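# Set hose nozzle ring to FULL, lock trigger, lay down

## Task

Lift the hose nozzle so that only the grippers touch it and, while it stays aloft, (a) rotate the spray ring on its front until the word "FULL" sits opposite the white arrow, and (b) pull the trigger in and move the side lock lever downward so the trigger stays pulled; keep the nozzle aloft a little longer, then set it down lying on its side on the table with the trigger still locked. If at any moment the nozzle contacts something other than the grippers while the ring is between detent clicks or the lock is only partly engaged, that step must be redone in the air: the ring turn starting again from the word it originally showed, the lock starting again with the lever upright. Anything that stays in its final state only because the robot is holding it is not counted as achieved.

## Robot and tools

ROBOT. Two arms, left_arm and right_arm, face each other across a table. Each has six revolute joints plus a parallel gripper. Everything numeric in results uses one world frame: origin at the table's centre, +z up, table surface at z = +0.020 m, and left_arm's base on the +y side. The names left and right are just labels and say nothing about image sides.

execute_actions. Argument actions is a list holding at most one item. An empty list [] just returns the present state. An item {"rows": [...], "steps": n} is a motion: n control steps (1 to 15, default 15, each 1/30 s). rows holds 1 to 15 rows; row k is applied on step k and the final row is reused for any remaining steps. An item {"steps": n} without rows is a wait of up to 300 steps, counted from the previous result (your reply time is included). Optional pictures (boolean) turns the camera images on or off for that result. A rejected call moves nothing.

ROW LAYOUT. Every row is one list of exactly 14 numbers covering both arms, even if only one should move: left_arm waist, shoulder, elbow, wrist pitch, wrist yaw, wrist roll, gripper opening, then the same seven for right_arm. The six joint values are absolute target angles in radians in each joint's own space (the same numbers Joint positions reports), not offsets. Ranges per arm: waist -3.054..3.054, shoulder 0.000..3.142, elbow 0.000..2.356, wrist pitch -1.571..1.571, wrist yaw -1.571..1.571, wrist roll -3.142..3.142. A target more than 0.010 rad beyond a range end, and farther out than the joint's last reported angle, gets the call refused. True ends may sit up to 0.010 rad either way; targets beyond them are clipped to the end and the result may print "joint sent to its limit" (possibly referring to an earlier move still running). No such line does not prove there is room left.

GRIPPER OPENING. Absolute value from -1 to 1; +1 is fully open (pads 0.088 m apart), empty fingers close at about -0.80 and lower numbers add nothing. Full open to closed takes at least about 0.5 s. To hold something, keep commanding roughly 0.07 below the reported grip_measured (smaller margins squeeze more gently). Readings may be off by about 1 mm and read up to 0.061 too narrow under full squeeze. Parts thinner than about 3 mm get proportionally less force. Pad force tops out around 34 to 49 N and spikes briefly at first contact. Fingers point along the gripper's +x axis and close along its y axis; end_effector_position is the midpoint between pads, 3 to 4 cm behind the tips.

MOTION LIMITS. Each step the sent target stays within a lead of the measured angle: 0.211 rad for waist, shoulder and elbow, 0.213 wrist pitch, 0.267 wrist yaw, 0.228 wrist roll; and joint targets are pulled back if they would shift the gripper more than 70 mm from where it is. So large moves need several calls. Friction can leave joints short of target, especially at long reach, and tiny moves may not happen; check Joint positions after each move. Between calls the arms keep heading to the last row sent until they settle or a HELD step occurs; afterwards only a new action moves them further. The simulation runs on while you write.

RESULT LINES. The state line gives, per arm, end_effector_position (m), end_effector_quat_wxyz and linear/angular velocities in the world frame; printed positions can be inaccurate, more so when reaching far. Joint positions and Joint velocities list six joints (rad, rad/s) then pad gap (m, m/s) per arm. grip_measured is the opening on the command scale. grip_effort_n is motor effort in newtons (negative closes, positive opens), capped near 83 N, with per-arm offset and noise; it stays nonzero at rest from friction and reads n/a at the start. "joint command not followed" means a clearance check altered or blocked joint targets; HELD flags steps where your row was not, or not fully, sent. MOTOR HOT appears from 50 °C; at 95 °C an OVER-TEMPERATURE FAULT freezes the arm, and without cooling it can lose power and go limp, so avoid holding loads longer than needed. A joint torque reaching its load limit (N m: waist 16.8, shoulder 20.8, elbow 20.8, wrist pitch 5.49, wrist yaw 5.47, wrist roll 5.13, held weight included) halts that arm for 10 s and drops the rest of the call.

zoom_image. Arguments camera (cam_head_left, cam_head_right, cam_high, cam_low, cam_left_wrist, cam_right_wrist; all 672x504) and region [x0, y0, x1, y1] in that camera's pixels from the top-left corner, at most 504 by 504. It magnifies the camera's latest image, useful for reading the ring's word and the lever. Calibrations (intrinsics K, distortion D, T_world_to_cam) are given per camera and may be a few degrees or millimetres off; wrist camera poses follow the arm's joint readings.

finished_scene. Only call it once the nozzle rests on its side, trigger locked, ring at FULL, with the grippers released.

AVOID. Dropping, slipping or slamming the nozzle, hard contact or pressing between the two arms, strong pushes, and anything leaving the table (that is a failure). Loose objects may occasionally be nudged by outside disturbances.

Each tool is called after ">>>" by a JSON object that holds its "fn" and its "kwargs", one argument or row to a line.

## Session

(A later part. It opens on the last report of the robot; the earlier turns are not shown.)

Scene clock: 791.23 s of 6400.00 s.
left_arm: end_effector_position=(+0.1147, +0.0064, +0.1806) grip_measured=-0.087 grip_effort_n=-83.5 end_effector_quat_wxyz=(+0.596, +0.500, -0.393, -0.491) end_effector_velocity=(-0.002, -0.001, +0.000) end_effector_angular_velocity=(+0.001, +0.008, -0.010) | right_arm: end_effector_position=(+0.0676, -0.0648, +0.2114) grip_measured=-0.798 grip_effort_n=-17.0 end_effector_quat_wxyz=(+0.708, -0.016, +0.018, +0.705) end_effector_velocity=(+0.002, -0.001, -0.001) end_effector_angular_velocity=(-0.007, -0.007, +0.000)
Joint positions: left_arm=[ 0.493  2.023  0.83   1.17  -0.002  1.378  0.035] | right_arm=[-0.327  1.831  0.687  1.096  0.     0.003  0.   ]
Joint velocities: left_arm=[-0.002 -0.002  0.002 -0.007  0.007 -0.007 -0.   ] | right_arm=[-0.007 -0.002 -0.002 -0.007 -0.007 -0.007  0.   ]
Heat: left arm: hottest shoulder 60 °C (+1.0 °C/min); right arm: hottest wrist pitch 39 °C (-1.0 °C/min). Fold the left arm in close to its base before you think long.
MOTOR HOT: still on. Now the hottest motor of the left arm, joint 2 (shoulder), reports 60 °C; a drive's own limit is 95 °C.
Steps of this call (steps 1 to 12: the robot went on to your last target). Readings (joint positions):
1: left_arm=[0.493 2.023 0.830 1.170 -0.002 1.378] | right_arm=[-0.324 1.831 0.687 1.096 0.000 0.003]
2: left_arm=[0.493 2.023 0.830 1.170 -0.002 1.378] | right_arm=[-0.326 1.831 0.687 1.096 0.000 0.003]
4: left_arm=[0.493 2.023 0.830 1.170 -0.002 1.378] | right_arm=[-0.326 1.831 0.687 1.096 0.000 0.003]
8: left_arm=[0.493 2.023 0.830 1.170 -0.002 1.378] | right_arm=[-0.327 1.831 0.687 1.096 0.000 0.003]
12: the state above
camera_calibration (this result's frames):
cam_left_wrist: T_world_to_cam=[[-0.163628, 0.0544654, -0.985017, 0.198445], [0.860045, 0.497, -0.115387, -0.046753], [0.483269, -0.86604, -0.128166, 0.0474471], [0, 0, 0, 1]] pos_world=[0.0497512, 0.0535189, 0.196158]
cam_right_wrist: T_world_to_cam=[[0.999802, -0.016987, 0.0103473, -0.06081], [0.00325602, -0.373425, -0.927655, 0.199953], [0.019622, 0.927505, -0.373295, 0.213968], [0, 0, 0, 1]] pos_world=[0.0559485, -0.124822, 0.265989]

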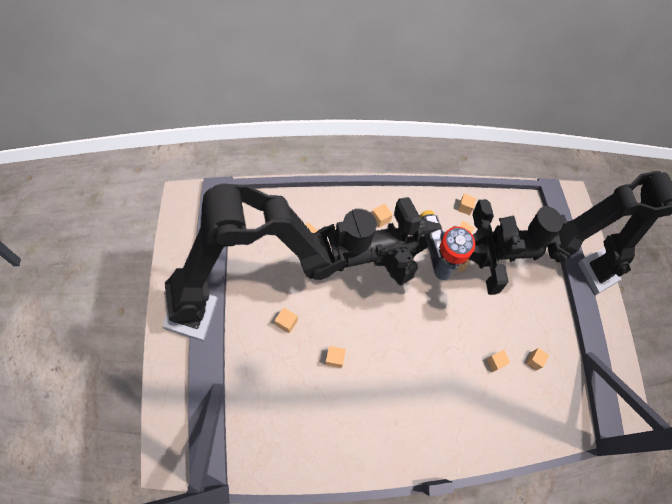

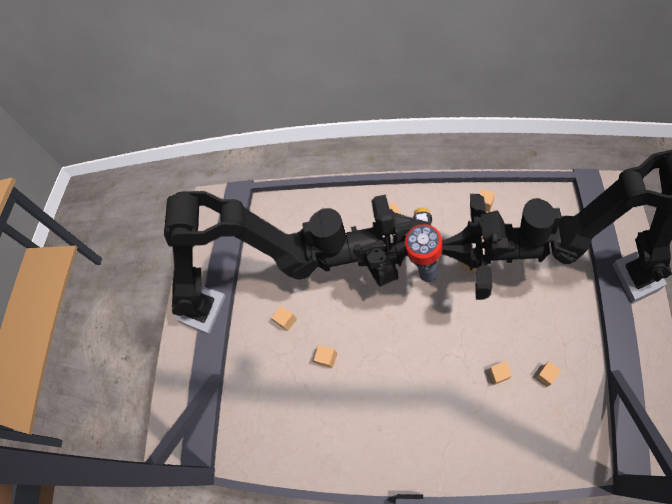

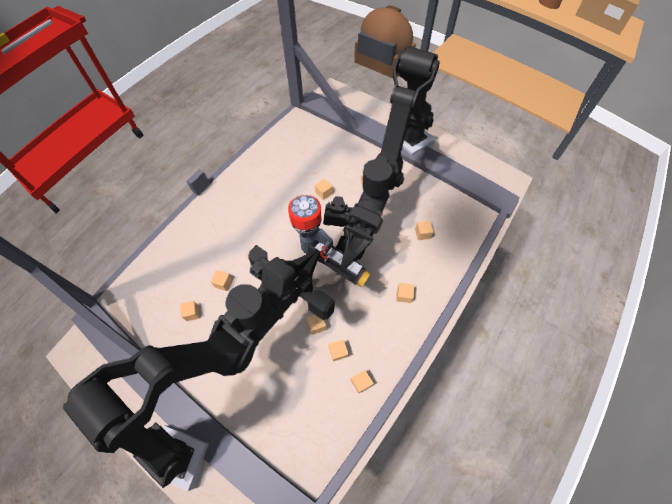

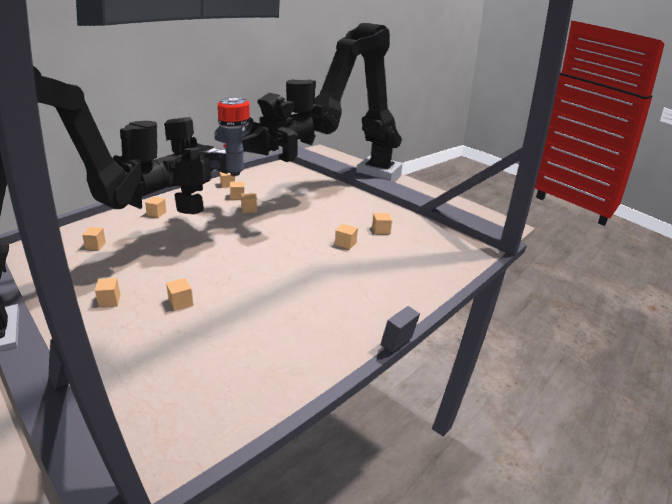

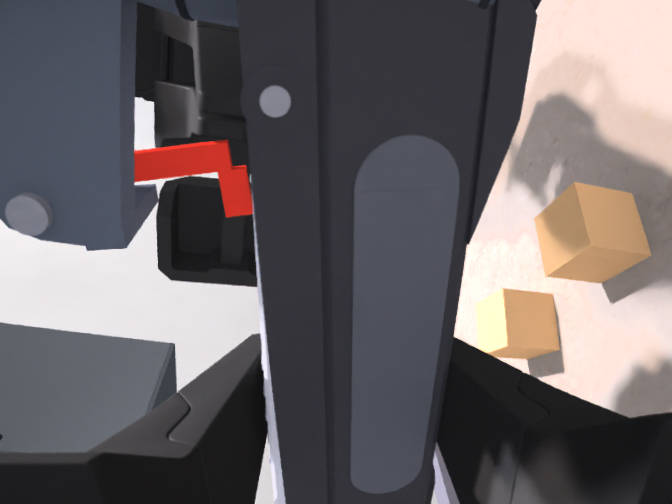

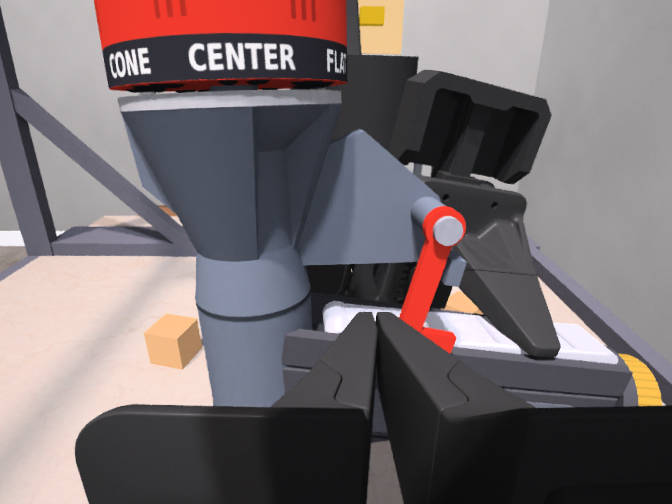

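>>> {"fn": "execute_actions", "kwargs": {
  "actions": [
    {"rows": [[0.488,2.000,0.845,1.182,0,1.377,-0.25,-0.3355,1.843,0.677,1.098,0,0.005,-0.80],[0.488,2.000,0.845,1.182,0,1.377,-0.25,-0.337,1.843,0.677,1.098,0,0.005,-0.80],[0.488,2.000,0.845,1.182,0,1.377,-0.25,-0.3385,1.843,0.677,1.098,0,0.005,-0.80],[0.488,2.000,0.845,1.182,0,1.377,-0.25,-0.340,1.843,0.677,1.098,0,0.005,-0.80],[0.488,2.000,0.845,1.182,0,1.377,-0.25,-0.3415,1.843,0.677,1.098,0,0.005,-0.80],[0.488,2.000,0.845,1.182,0,1.377,-0.25,-0.343,1.843,0.677,1.098,0,0.005,-0.80],[0.488,2.000,0.845,1.182,0,1.377,-0.25,-0.3445,1.843,0.677,1.098,0,0.005,-0.80],[0.488,2.000,0.845,1.182,0,1.377,-0.25,-0.346,1.843,0.677,1.098,0,0.005,-0.80]], "steps": 15}
  ]
}}

Scene clock: 795.63 s of 6400.00 s.
left_arm: end_effector_position=(+0.1152, +0.0065, +0.1806) grip_measured=-0.087 grip_effort_n=-83.5 end_effector_quat_wxyz=(+0.596, +0.500, -0.392, -0.490) end_effector_velocity=(+0.002, +0.001, -0.005) end_effector_angular_velocity=(+0.023, -0.003, +0.019) | right_arm: end_effector_position=(+0.0718, -0.0648, +0.2113) grip_measured=-0.798 grip_effort_n=-16.5 end_effector_quat_wxyz=(+0.711, -0.016, +0.018, +0.703) end_effector_velocity=(+0.002, -0.002, -0.003) end_effector_angular_velocity=(-0.012, -0.008, -0.009)
Joint positions: left_arm=[ 0.494  2.023  0.83   1.17  -0.003  1.378  0.035] | right_arm=[-0.336  1.831  0.687  1.096 -0.001  0.003  0.   ]
Joint velocities: left_arm=[-0.002 -0.002 -0.002 -0.022 -0.022  0.007 -0.   ] | right_arm=[-0.002 -0.002 -0.007 -0.007  0.007 -0.007  0.   ]
Heat: left arm: hottest shoulder 60 °C (+1.0 °C/min); right arm: hottest wrist pitch 39 °C (+0.0 °C/min). Fold the left arm in close to its base before you think long.
MOTOR HOT: still on. Now the hottest motor of the left arm, joint 2 (shoulder), reports 60 °C; a drive's own limit is 95 °C.
Steps of this call (steps 1 to 15: the robot went on to your last target; steps 16 to 90: nothing new was sent; then 0.90 s passed at rest; steps 91 to 105: all 15 steps of this action). Readings (joint positions):
91: left_arm=[0.493 2.023 0.830 1.170 -0.002 1.378] | right_arm=[-0.327 1.831 0.687 1.096 0.000 0.003]
92: left_arm=[0.493 2.023 0.830 1.170 -0.002 1.378] | right_arm=[-0.327 1.831 0.687 1.096 0.000 0.003]
94: left_arm=[0.493 2.023 0.830 1.170 -0.002 1.378] | right_arm=[-0.329 1.831 0.687 1.096 0.000 0.003]
98: left_arm=[0.493 2.023 0.830 1.170 -0.003 1.378] | right_arm=[-0.335 1.831 0.687 1.096 -0.001 0.003]
105: the state above
camera_calibration (this result's frames):
cam_left_wrist: T_world_to_cam=[[-0.163695, 0.0542192, -0.98502, 0.198528], [0.859288, 0.498312, -0.115371, -0.0471459], [0.484592, -0.865301, -0.128161, 0.0471445], [0, 0, 0, 1]] pos_world=[0.0501641, 0.0535235, 0.196157]
cam_right_wrist: T_world_to_cam=[[0.999635, -0.0249936, 0.010279, -0.0654765], [0.000191606, -0.373792, -0.927513, 0.199942], [0.0270241, 0.927176, -0.37365, 0.213362], [0, 0, 0, 1]] pos_world=[0.0596483, -0.124724, 0.265845]

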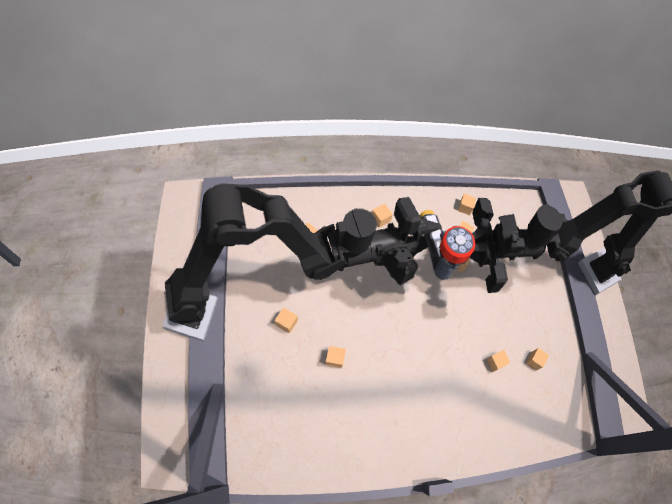

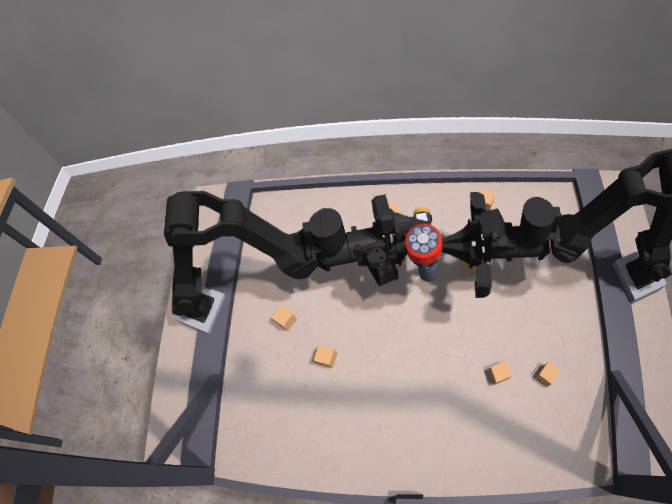

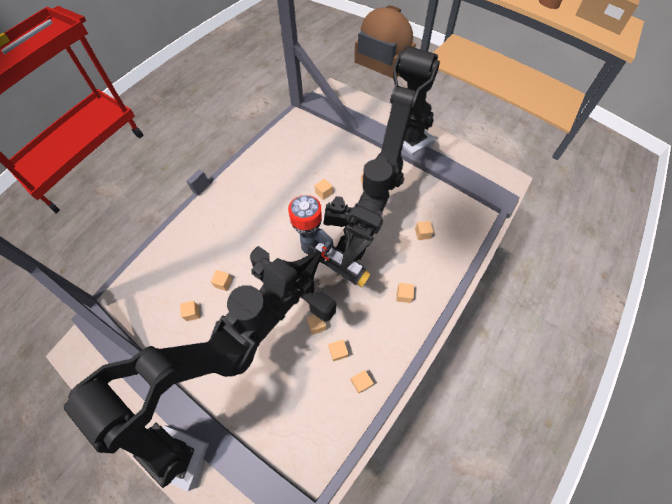

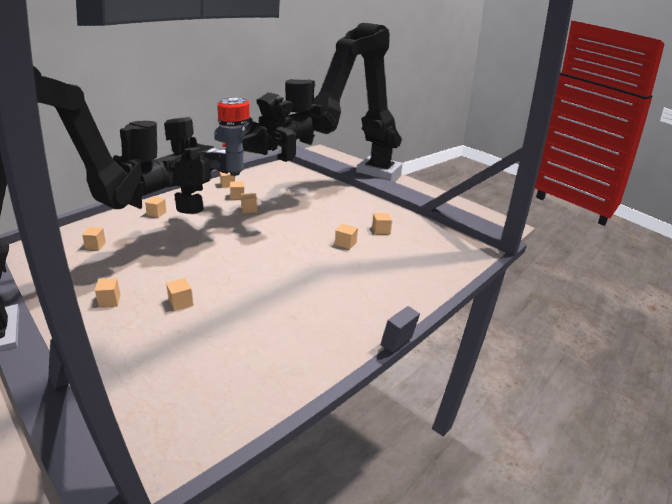

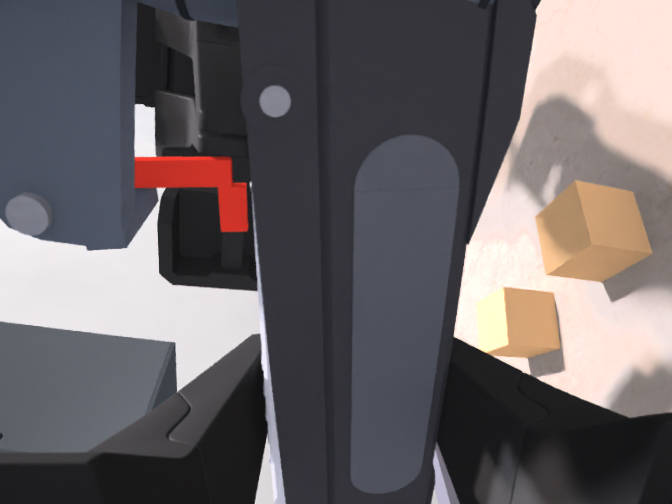

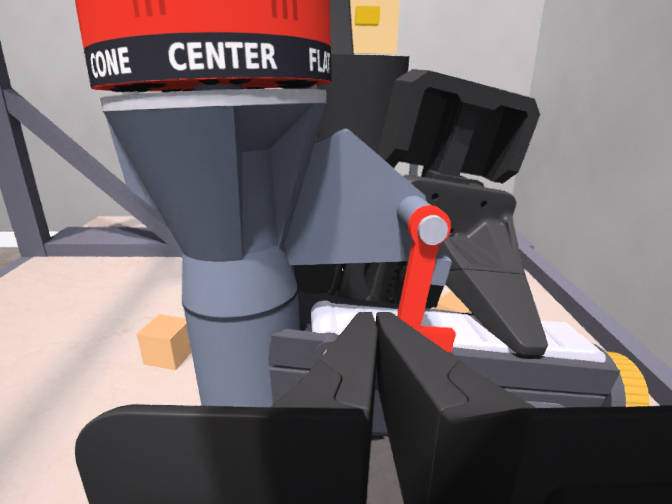

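>>> {"fn": "execute_actions", "kwargs": {
  "actions": [
    {"rows": [[0.490,2.000,0.843,1.180,0,1.377,-0.25,-0.340,1.830,0.675,1.0986,0,0.005,-0.80],[0.492,2.000,0.841,1.180,0,1.377,-0.25,-0.335,1.8183,0.6691,1.0999,0,0.005,-0.80],[0.492,2.000,0.840,1.180,0,1.377,-0.25,-0.332,1.8123,0.6620,1.1016,0,0.002,-0.80],[0.492,2.000,0.840,1.180,0,1.377,-0.25,-0.330,1.8048,0.6532,1.1037,0,-0.002,-0.80],[0.492,2.000,0.840,1.180,0,1.377,-0.25,-0.328,1.7965,0.6436,1.1060,0,-0.006,-0.80],[0.492,2.000,0.840,1.180,0,1.377,-0.25,-0.325,1.7875,0.6330,1.1085,0,-0.010,-0.80],[0.492,2.000,0.840,1.180,0,1.377,-0.25,-0.321,1.7785,0.6224,1.1110,0,-0.014,-0.80],[0.492,2.000,0.840,1.180,0,1.377,-0.25,-0.316,1.7703,0.6128,1.1133,0,-0.018,-0.80],[0.492,2.000,0.840,1.180,0,1.377,-0.25,-0.310,1.7628,0.6040,1.1154,0,-0.022,-0.72],[0.492,2.000,0.840,1.180,0,1.377,-0.25,-0.303,1.7568,0.5969,1.1171,0,-0.026,-0.62],[0.492,2.000,0.840,1.180,0,1.377,-0.25,-0.296,1.7523,0.5916,1.1184,0,-0.030,-0.52],[0.492,2.000,0.840,1.180,0,1.377,-0.25,-0.289,1.750,0.589,1.119,0,-0.034,-0.42],[0.492,2.000,0.840,1.180,0,1.377,-0.25,-0.282,1.750,0.589,1.119,0,-0.038,-0.32],[0.492,2.000,0.840,1.180,0,1.377,-0.25,-0.275,1.750,0.589,1.119,0,-0.041,-0.22],[0.492,2.000,0.840,1.180,0,1.377,-0.25,-0.269,1.750,0.589,1.119,0,-0.043,-0.12]], "steps": 15}
  ],
  "pictures": false
}}

>>> {"fn": "execute_actions", "kwargs": {
  "actions": [
    {"rows": [[0.492,2.000,0.840,1.180,0,1.377,-0.25,-0.264,1.750,0.589,1.119,0,-0.043,-0.04],[0.492,2.000,0.840,1.180,0,1.377,-0.25,-0.260,1.750,0.589,1.119,0,-0.043,0.04],[0.492,2.000,0.840,1.180,0,1.377,-0.25,-0.258,1.750,0.589,1.119,0,-0.043,0.09],[0.492,2.000,0.840,1.180,0,1.377,-0.25,-0.257,1.750,0.589,1.119,0,-0.043,0.12]], "steps": 15}
  ]
}}

Scene clock: 828.17 s of 6400.00 s.
left_arm: end_effector_position=(+0.1154, +0.0065, +0.1806) grip_measured=-0.087 grip_effort_n=-83.5 end_effector_quat_wxyz=(+0.596, +0.500, -0.392, -0.490) end_effector_velocity=(+0.000, +0.000, -0.004) end_effector_angular_velocity=(+0.010, +0.010, -0.005) | right_arm: end_effector_position=(+0.0493, -0.0857, +0.2161) grip_measured=-0.335 grip_effort_n=14.2 end_effector_quat_wxyz=(+0.693, -0.024, +0.002, +0.720) end_effector_velocity=(-0.088, -0.015, -0.000) end_effector_angular_velocity=(+0.001, -0.095, +0.199)
Joint positions: left_arm=[ 0.494  2.023  0.83   1.17  -0.003  1.378  0.035] | right_arm=[-0.286  1.759  0.604  1.117 -0.001 -0.031  0.023]
Joint velocities: left_arm=[ 0.002  0.002 -0.002 -0.007  0.007 -0.007 -0.   ] | right_arm=[ 0.203 -0.037 -0.046  0.007  0.007 -0.095  0.133]
Heat: left arm: hottest shoulder 60 °C (+0.0 °C/min); right arm: hottest wrist pitch 40 °C (+2.0 °C/min). Fold the left arm in close to its base before you think long.
MOTOR HOT: still on. Now the hottest motor of the left arm, joint 2 (shoulder), reports 60 °C; a drive's own limit is 95 °C.
Steps of this call (steps 1 to 15: the robot went on to your last target; steps 16 to 90: nothing new was sent; then 29.03 s passed at rest; steps 91 to 105: all 15 steps of this action). Readings (joint positions):
91: left_arm=[0.494 2.023 0.830 1.170 -0.003 1.378] | right_arm=[-0.336 1.831 0.687 1.096 -0.001 0.003]
92: left_arm=[0.494 2.023 0.830 1.170 -0.003 1.378] | right_arm=[-0.336 1.831 0.686 1.097 -0.001 0.003]
94: left_arm=[0.494 2.023 0.830 1.170 -0.003 1.378] | right_arm=[-0.335 1.826 0.678 1.099 -0.001 0.003]
98: left_arm=[0.494 2.023 0.830 1.170 -0.003 1.378] | right_arm=[-0.328 1.797 0.645 1.107 -0.001 -0.005]
105: the state above

Scene clock: 828.67 s of 6400.00 s.
left_arm: end_effector_position=(+0.1154, +0.0065, +0.1806) grip_measured=-0.087 grip_effort_n=-83.5 end_effector_quat_wxyz=(+0.596, +0.500, -0.392, -0.490) end_effector_velocity=(-0.000, +0.001, +0.002) end_effector_angular_velocity=(-0.009, +0.005, +0.005) | right_arm: end_effector_position=(+0.0379, -0.0872, +0.2156) grip_measured=+0.115 grip_effort_n=14.7 end_effector_quat_wxyz=(+0.684, -0.027, -0.000, +0.729) end_effector_velocity=(+0.002, -0.000, +0.002) end_effector_angular_velocity=(+0.008, -0.007, -0.009)
Joint positions: left_arm=[ 0.494  2.023  0.83   1.17  -0.003  1.378  0.035] | right_arm=[-0.26   1.757  0.6    1.117 -0.001 -0.038  0.045]
Joint velocities: left_arm=[-0.002 -0.002 -0.002  0.007 -0.007 -0.007 -0.   ] | right_arm=[-0.002 -0.002 -0.002  0.007  0.007 -0.007  0.001]
Heat: left arm: hottest shoulder 60 °C (+0.0 °C/min); right arm: hottest wrist pitch 40 °C (+2.0 °C/min). Fold the left arm in close to its base before you think long.
MOTOR HOT: still on. Now the hottest motor of the left arm, joint 2 (shoulder), reports 60 °C; a drive's own limit is 95 °C.
Steps of this call (steps 1 to 15: all 15 steps of this action). Readings (joint positions):
1: left_arm=[0.494 2.023 0.830 1.170 -0.003 1.378] | right_arm=[-0.280 1.758 0.603 1.117 -0.001 -0.033]
2: left_arm=[0.494 2.023 0.830 1.170 -0.003 1.378] | right_arm=[-0.274 1.758 0.602 1.117 -0.001 -0.035]
4: left_arm=[0.494 2.023 0.830 1.170 -0.003 1.378] | right_arm=[-0.265 1.757 0.601 1.117 -0.001 -0.036]
8: left_arm=[0.494 2.023 0.830 1.170 -0.003 1.378] | right_arm=[-0.260 1.757 0.600 1.117 -0.001 -0.037]
15: the state above
camera_calibration (this result's frames):
cam_left_wrist: T_world_to_cam=[[-0.163716, 0.0541568, -0.98502, 0.198559], [0.859097, 0.498639, -0.115371, -0.0473061], [0.484922, -0.865116, -0.128161, 0.0470495], [0, 0, 0, 1]] pos_world=[0.0503325, 0.0535387, 0.196157]
cam_right_wrist: T_world_to_cam=[[0.99731, 0.0527009, 0.0509404, -0.0341177], [0.0666225, -0.362045, -0.929777, 0.194564], [-0.0305573, 0.93067, -0.364582, 0.2372], [0, 0, 0, 1]] pos_world=[0.0283118, -0.148516, 0.269118]

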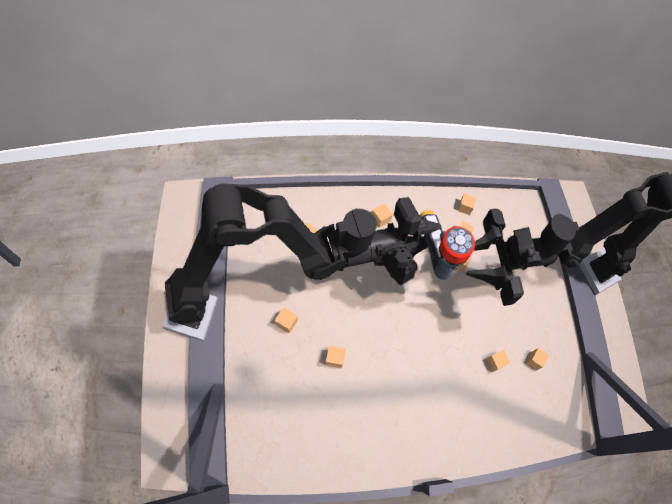

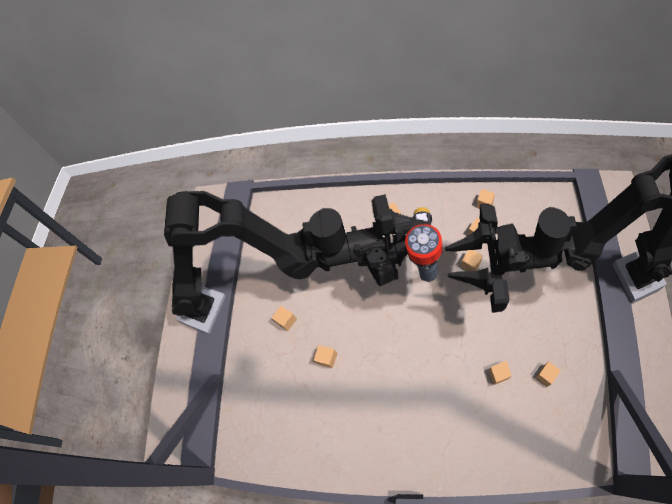

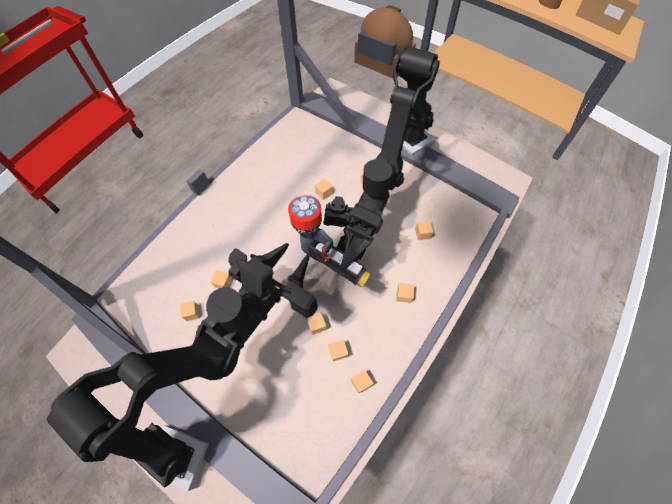

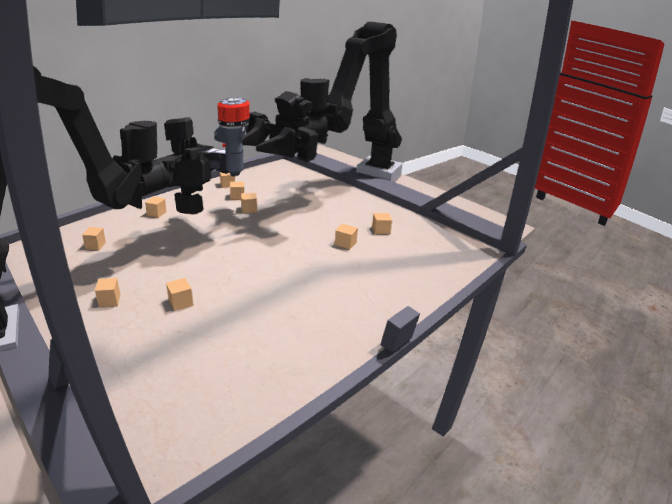

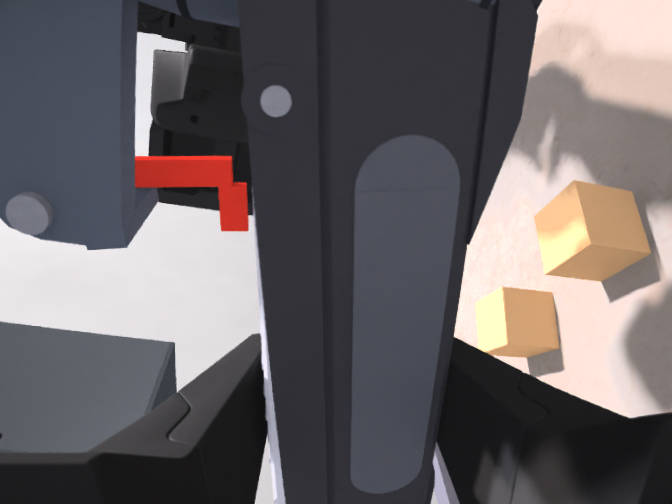

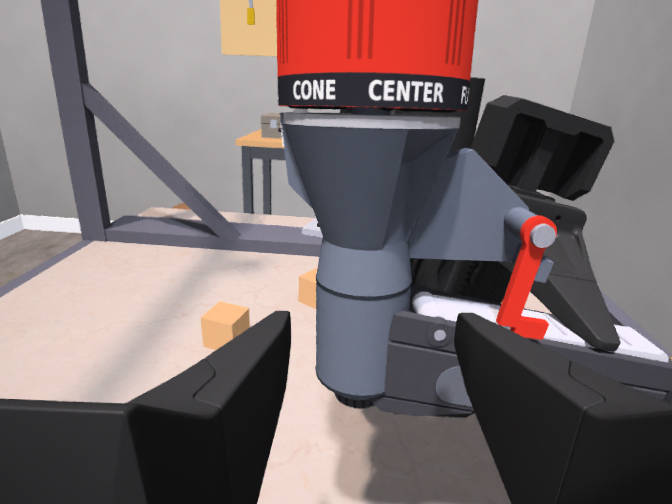

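>>> {"fn": "execute_actions", "kwargs": {
  "actions": []
}}

Scene clock: 837.17 s of 6400.00 s.
left_arm: end_effector_position=(+0.1154, +0.0065, +0.1806) grip_measured=-0.087 grip_effort_n=-83.5 end_effector_quat_wxyz=(+0.596, +0.500, -0.392, -0.490) end_effector_velocity=(+0.002, +0.000, -0.003) end_effector_angular_velocity=(+0.012, +0.025, +0.020) | right_arm: end_effector_position=(+0.0379, -0.0872, +0.2156) grip_measured=+0.117 grip_effort_n=14.7 end_effector_quat_wxyz=(+0.684, -0.027, -0.000, +0.729) end_effector_velocity=(-0.002, -0.002, -0.005) end_effector_angular_velocity=(-0.017, -0.008, +0.020)
Joint positions: left_arm=[ 0.494  2.023  0.83   1.17  -0.003  1.378  0.035] | right_arm=[-0.26   1.757  0.6    1.117 -0.001 -0.038  0.045]
Joint velocities: left_arm=[-0.002 -0.002  0.002 -0.022 -0.022 -0.022 -0.   ] | right_arm=[-0.002  0.002 -0.007 -0.007 -0.022 -0.007 -0.   ]
Heat: left arm: hottest shoulder 60 °C (+0.0 °C/min); right arm: hottest wrist pitch 40 °C (+2.0 °C/min). Fold the left arm in close to its base before you think long.
MOTOR HOT: still on. Now the hottest motor of the left arm, joint 2 (shoulder), reports 60 °C; a drive's own limit is 95 °C.
Steps of this call (steps 1 to 15: the robot went on to your last target; steps 16 to 90: nothing new was sent; then 5.50 s passed at rest). Readings (joint positions):
1: left_arm=[0.494 2.023 0.830 1.170 -0.003 1.378] | right_arm=[-0.260 1.757 0.600 1.117 -0.001 -0.038]
2: left_arm=[0.494 2.023 0.830 1.170 -0.003 1.378] | right_arm=[-0.260 1.757 0.600 1.117 -0.001 -0.038]
4: left_arm=[0.494 2.023 0.830 1.170 -0.003 1.378] | right_arm=[-0.260 1.757 0.600 1.117 -0.001 -0.038]
8: left_arm=[0.494 2.023 0.830 1.170 -0.003 1.378] | right_arm=[-0.260 1.757 0.600 1.117 -0.001 -0.038]
90: the state above
All arms were judged still, so your last target was given up. Only a new action makes them travel on or press farther. Fingers that are still opening or closing keep moving.
camera_calibration (this result's frames):
cam_left_wrist: T_world_to_cam=[[-0.163716, 0.0541568, -0.98502, 0.198559], [0.859097, 0.498639, -0.115371, -0.0473061], [0.484922, -0.865116, -0.128161, 0.0470495], [0, 0, 0, 1]] pos_world=[0.0503325, 0.0535387, 0.196157]
cam_right_wrist: T_world_to_cam=[[0.99731, 0.0527009, 0.0509404, -0.0341177], [0.0666225, -0.362045, -0.929777, 0.194564], [-0.0305573, 0.93067, -0.364582, 0.2372], [0, 0, 0, 1]] pos_world=[0.0283118, -0.148516, 0.269118]

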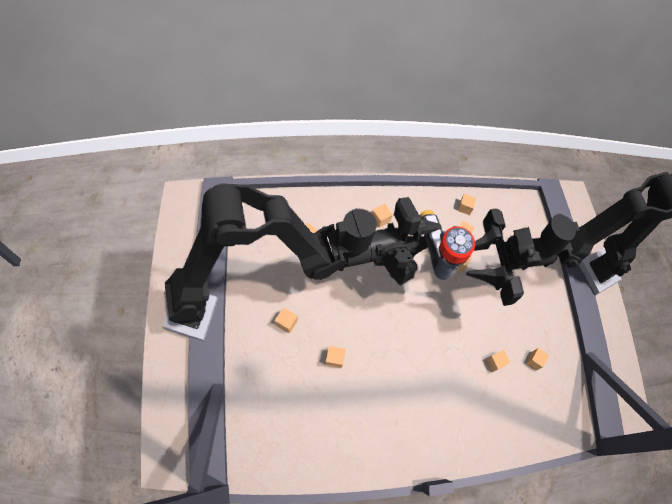

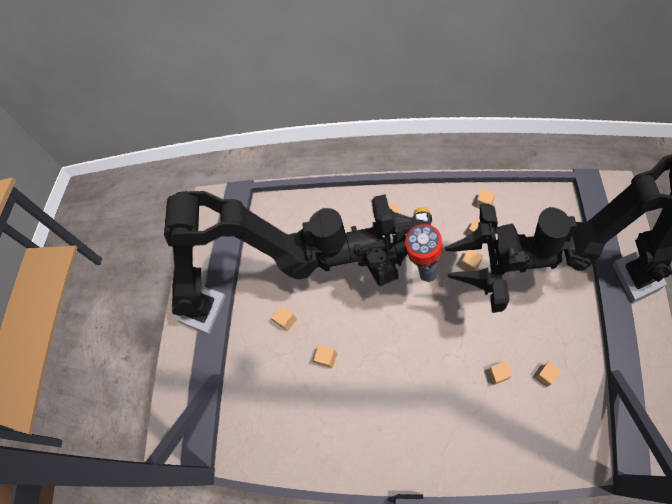

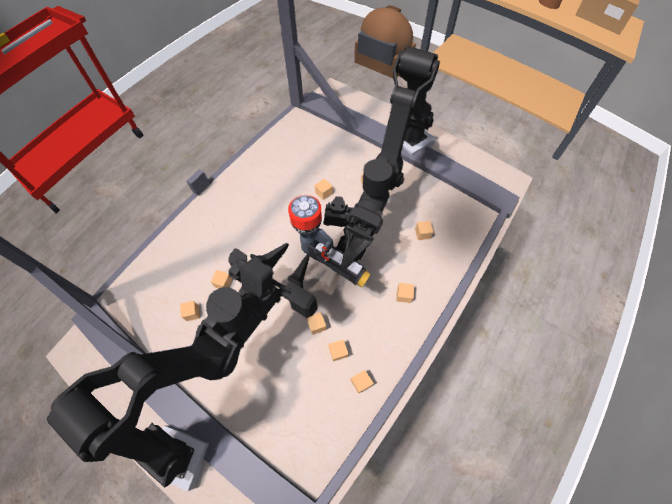

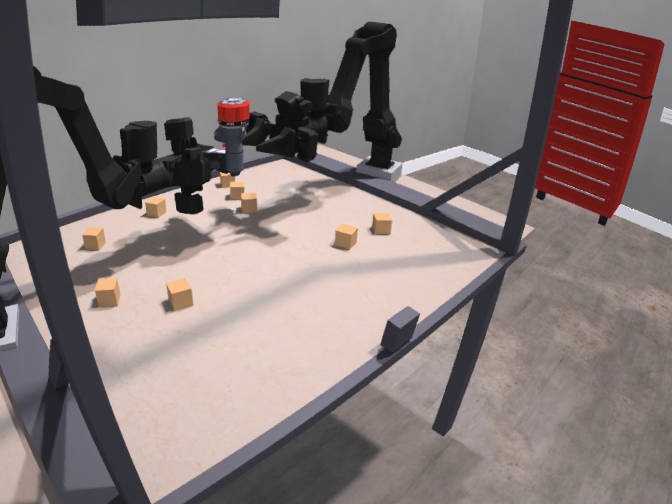

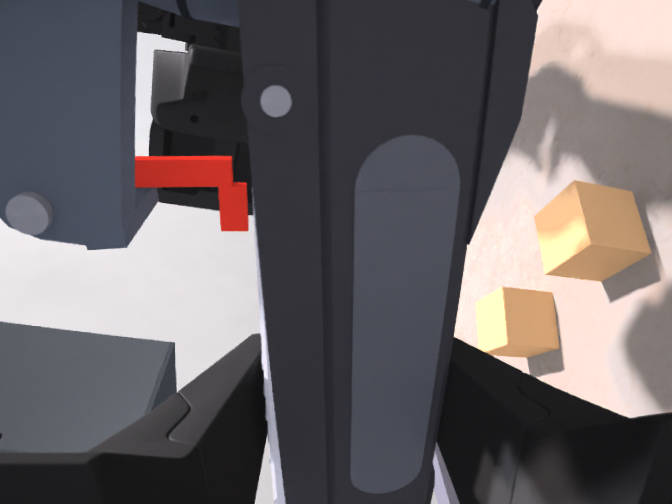

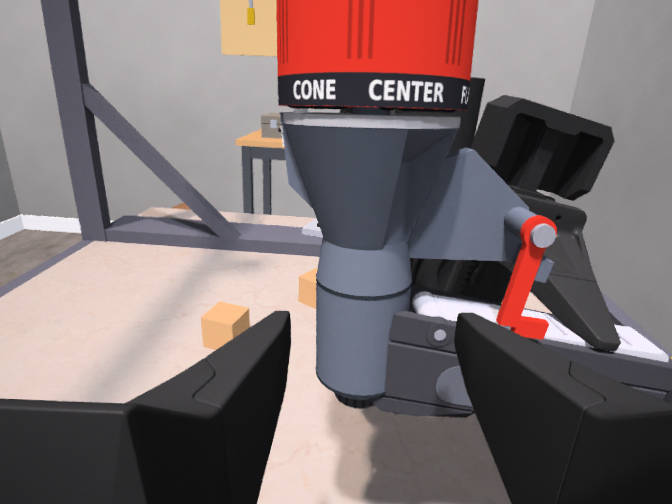

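>>> {"fn": "execute_actions", "kwargs": {
  "actions": [
    {"rows": [[0.492,2.000,0.840,1.180,0,1.377,-0.25,-0.256,1.7739,0.6143,1.1136,0,-0.043,0.12],[0.492,2.000,0.840,1.180,0,1.377,-0.25,-0.256,1.7788,0.6205,1.1122,0,-0.043,0.12],[0.492,2.000,0.840,1.180,0,1.377,-0.25,-0.256,1.7837,0.6268,1.1108,0,-0.043,0.12],[0.492,2.000,0.840,1.180,0,1.377,-0.25,-0.256,1.7886,0.6331,1.1094,0,-0.043,0.12],[0.492,2.000,0.840,1.180,0,1.377,-0.25,-0.256,1.7934,0.6394,1.1081,0,-0.043,0.12],[0.492,2.000,0.840,1.180,0,1.377,-0.25,-0.256,1.7983,0.6456,1.1067,0,-0.043,0.12],[0.492,2.000,0.840,1.180,0,1.377,-0.25,-0.256,1.8032,0.6519,1.1053,0,-0.043,0.12],[0.492,2.000,0.840,1.180,0,1.377,-0.25,-0.256,1.8081,0.6582,1.1039,0,-0.043,0.12],[0.492,2.000,0.840,1.180,0,1.377,-0.25,-0.256,1.8130,0.6644,1.1025,0,-0.043,0.12],[0.492,2.000,0.840,1.180,0,1.377,-0.25,-0.256,1.8179,0.6707,1.1011,0,-0.043,0.12],[0.492,2.000,0.840,1.180,0,1.377,-0.25,-0.256,1.8228,0.6770,1.0997,0,-0.043,0.12],[0.492,2.000,0.840,1.180,0,1.377,-0.25,-0.256,1.8277,0.6832,1.0983,0,-0.043,0.12],[0.492,2.000,0.840,1.180,0,1.377,-0.25,-0.256,1.8326,0.6895,1.0969,0,-0.043,0.12],[0.492,2.000,0.840,1.180,0,1.377,-0.25,-0.256,1.8375,0.6958,1.0955,0,-0.043,0.12],[0.492,2.000,0.840,1.180,0,1.377,-0.25,-0.256,1.8423,0.7021,1.0942,0,-0.043,0.12]], "steps": 15}
  ],
  "pictures": false
}}

>>> {"fn": "execute_actions", "kwargs": {
  "actions": [
    {"steps": 15}
  ]
}}

Scene clock: 848.90 s of 6400.00 s.
left_arm: end_effector_position=(+0.1154, +0.0065, +0.1806) grip_measured=-0.087 grip_effort_n=-83.5 end_effector_quat_wxyz=(+0.596, +0.500, -0.392, -0.490) end_effector_velocity=(-0.003, +0.001, -0.006) end_effector_angular_velocity=(+0.028, -0.001, -0.010) | right_arm: end_effector_position=(+0.0360, -0.0677, +0.2158) grip_measured=+0.117 grip_effort_n=14.2 end_effector_quat_wxyz=(+0.683, -0.026, -0.002, +0.730) end_effector_velocity=(-0.003, +0.045, -0.002) end_effector_angular_velocity=(-0.003, +0.007, +0.005)
Joint positions: left_arm=[ 0.494  2.023  0.83   1.17  -0.003  1.378  0.035] | right_arm=[-0.258  1.818  0.681  1.102 -0.001 -0.038  0.045]
Joint velocities: left_arm=[-0.002 -0.002 -0.007 -0.022  0.007  0.007 -0.   ] | right_arm=[-0.002  0.139  0.188 -0.051 -0.007  0.007  0.   ]
Heat: left arm: hottest shoulder 61 °C (+1.0 °C/min); right arm: hottest wrist pitch 41 °C (+2.0 °C/min). Fold the left arm in close to its base before you think long.
MOTOR HOT: still on. Now the hottest motor of the left arm, joint 2 (shoulder), reports 61 °C; a drive's own limit is 95 °C.
Steps of this call (steps 1 to 90: nothing new was sent; then 8.23 s passed at rest; steps 91 to 105: all 15 steps of this action). Readings (joint positions):
91: left_arm=[0.494 2.023 0.830 1.170 -0.003 1.378] | right_arm=[-0.260 1.757 0.601 1.117 -0.001 -0.038]
92: left_arm=[0.494 2.023 0.830 1.170 -0.003 1.378] | right_arm=[-0.260 1.758 0.602 1.117 -0.001 -0.038]
94: left_arm=[0.494 2.023 0.830 1.170 -0.003 1.378] | right_arm=[-0.259 1.765 0.611 1.117 -0.001 -0.038]
98: left_arm=[0.494 2.023 0.830 1.170 -0.003 1.378] | right_arm=[-0.258 1.784 0.637 1.111 -0.001 -0.038]
105: the state above

Scene clock: 849.40 s of 6400.00 s.
left_arm: end_effector_position=(+0.1154, +0.0065, +0.1806) grip_measured=-0.087 grip_effort_n=-83.5 end_effector_quat_wxyz=(+0.596, +0.500, -0.392, -0.490) end_effector_velocity=(-0.000, +0.001, -0.005) end_effector_angular_velocity=(+0.023, -0.003, +0.005) | right_arm: end_effector_position=(+0.0358, -0.0643, +0.2157) grip_measured=+0.117 grip_effort_n=14.2 end_effector_quat_wxyz=(+0.683, -0.026, -0.002, +0.730) end_effector_velocity=(-0.002, -0.001, -0.001) end_effector_angular_velocity=(-0.008, +0.008, +0.019)
Joint positions: left_arm=[ 0.494  2.023  0.83   1.17  -0.003  1.378  0.035] | right_arm=[-0.258  1.829  0.695  1.099 -0.001 -0.038  0.045]
Joint velocities: left_arm=[-0.002 -0.002 -0.002 -0.022 -0.007  0.007 -0.   ] | right_arm=[-0.002 -0.002 -0.002 -0.007 -0.022  0.007 -0.   ]
Heat: left arm: hottest shoulder 61 °C (+1.0 °C/min); right arm: hottest wrist pitch 41 °C (+2.0 °C/min). Fold the left arm in close to its base before you think long.
MOTOR HOT: still on. Now the hottest motor of the left arm, joint 2 (shoulder), reports 61 °C; a drive's own limit is 95 °C.
Steps of this call (steps 1 to 15: the robot went on to your last target). Readings (joint positions):
1: left_arm=[0.494 2.023 0.830 1.170 -0.003 1.378] | right_arm=[-0.258 1.822 0.686 1.100 -0.001 -0.038]
2: left_arm=[0.494 2.023 0.830 1.170 -0.003 1.378] | right_arm=[-0.258 1.825 0.689 1.100 -0.001 -0.038]
4: left_arm=[0.494 2.023 0.830 1.170 -0.003 1.378] | right_arm=[-0.258 1.827 0.692 1.099 -0.001 -0.038]
8: left_arm=[0.494 2.023 0.830 1.170 -0.003 1.378] | right_arm=[-0.258 1.828 0.694 1.099 -0.001 -0.038]
15: the state above
camera_calibration (this result's frames):
cam_left_wrist: T_world_to_cam=[[-0.163716, 0.0541568, -0.98502, 0.198559], [0.859097, 0.498639, -0.115371, -0.0473061], [0.484922, -0.865116, -0.128161, 0.0470495], [0, 0, 0, 1]] pos_world=[0.0503325, 0.0535387, 0.196157]
cam_right_wrist: T_world_to_cam=[[0.997241, 0.0540288, 0.0509023, -0.0330975], [0.0669471, -0.358401, -0.931164, 0.203668], [-0.0320662, 0.932003, -0.361029, 0.215285], [0, 0, 0, 1]] pos_world=[0.0262746, -0.125863, 0.269057]

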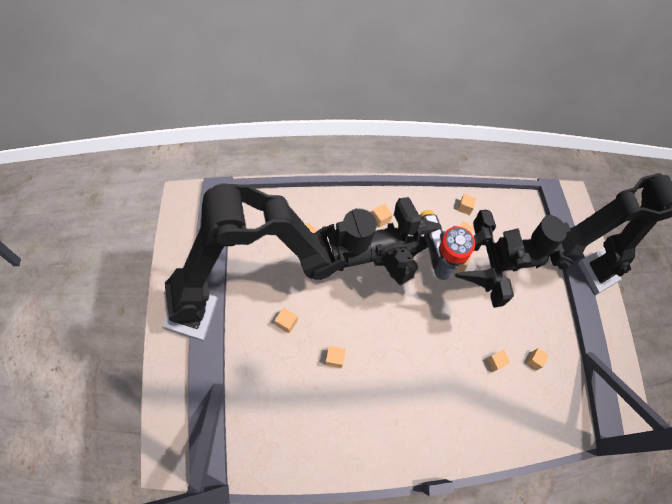

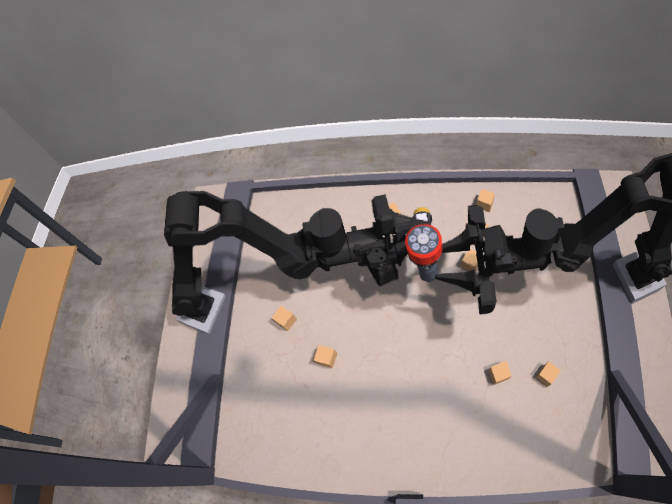

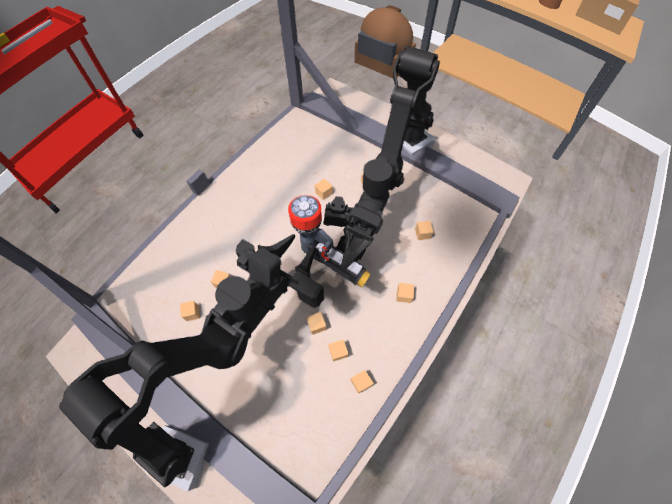

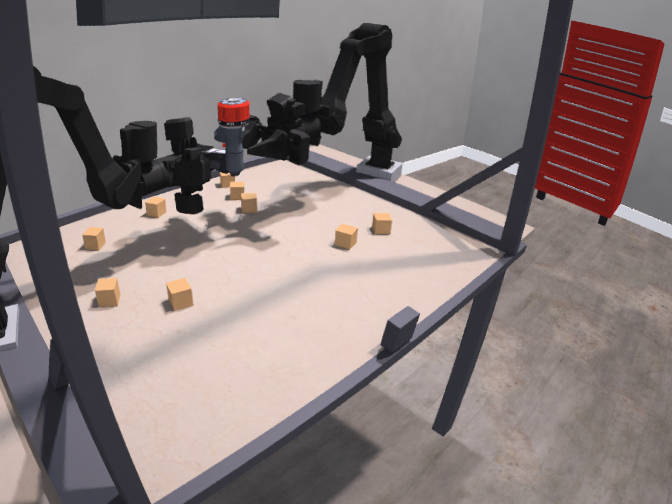

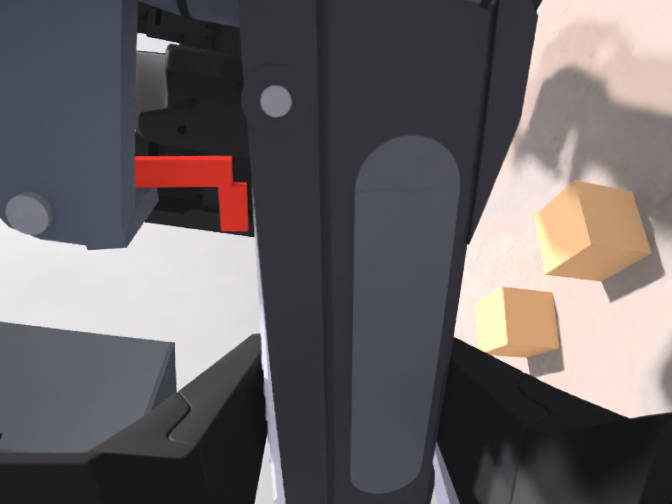

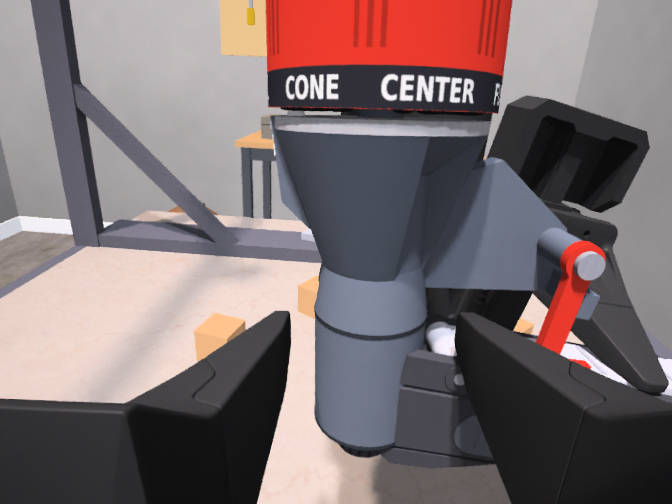

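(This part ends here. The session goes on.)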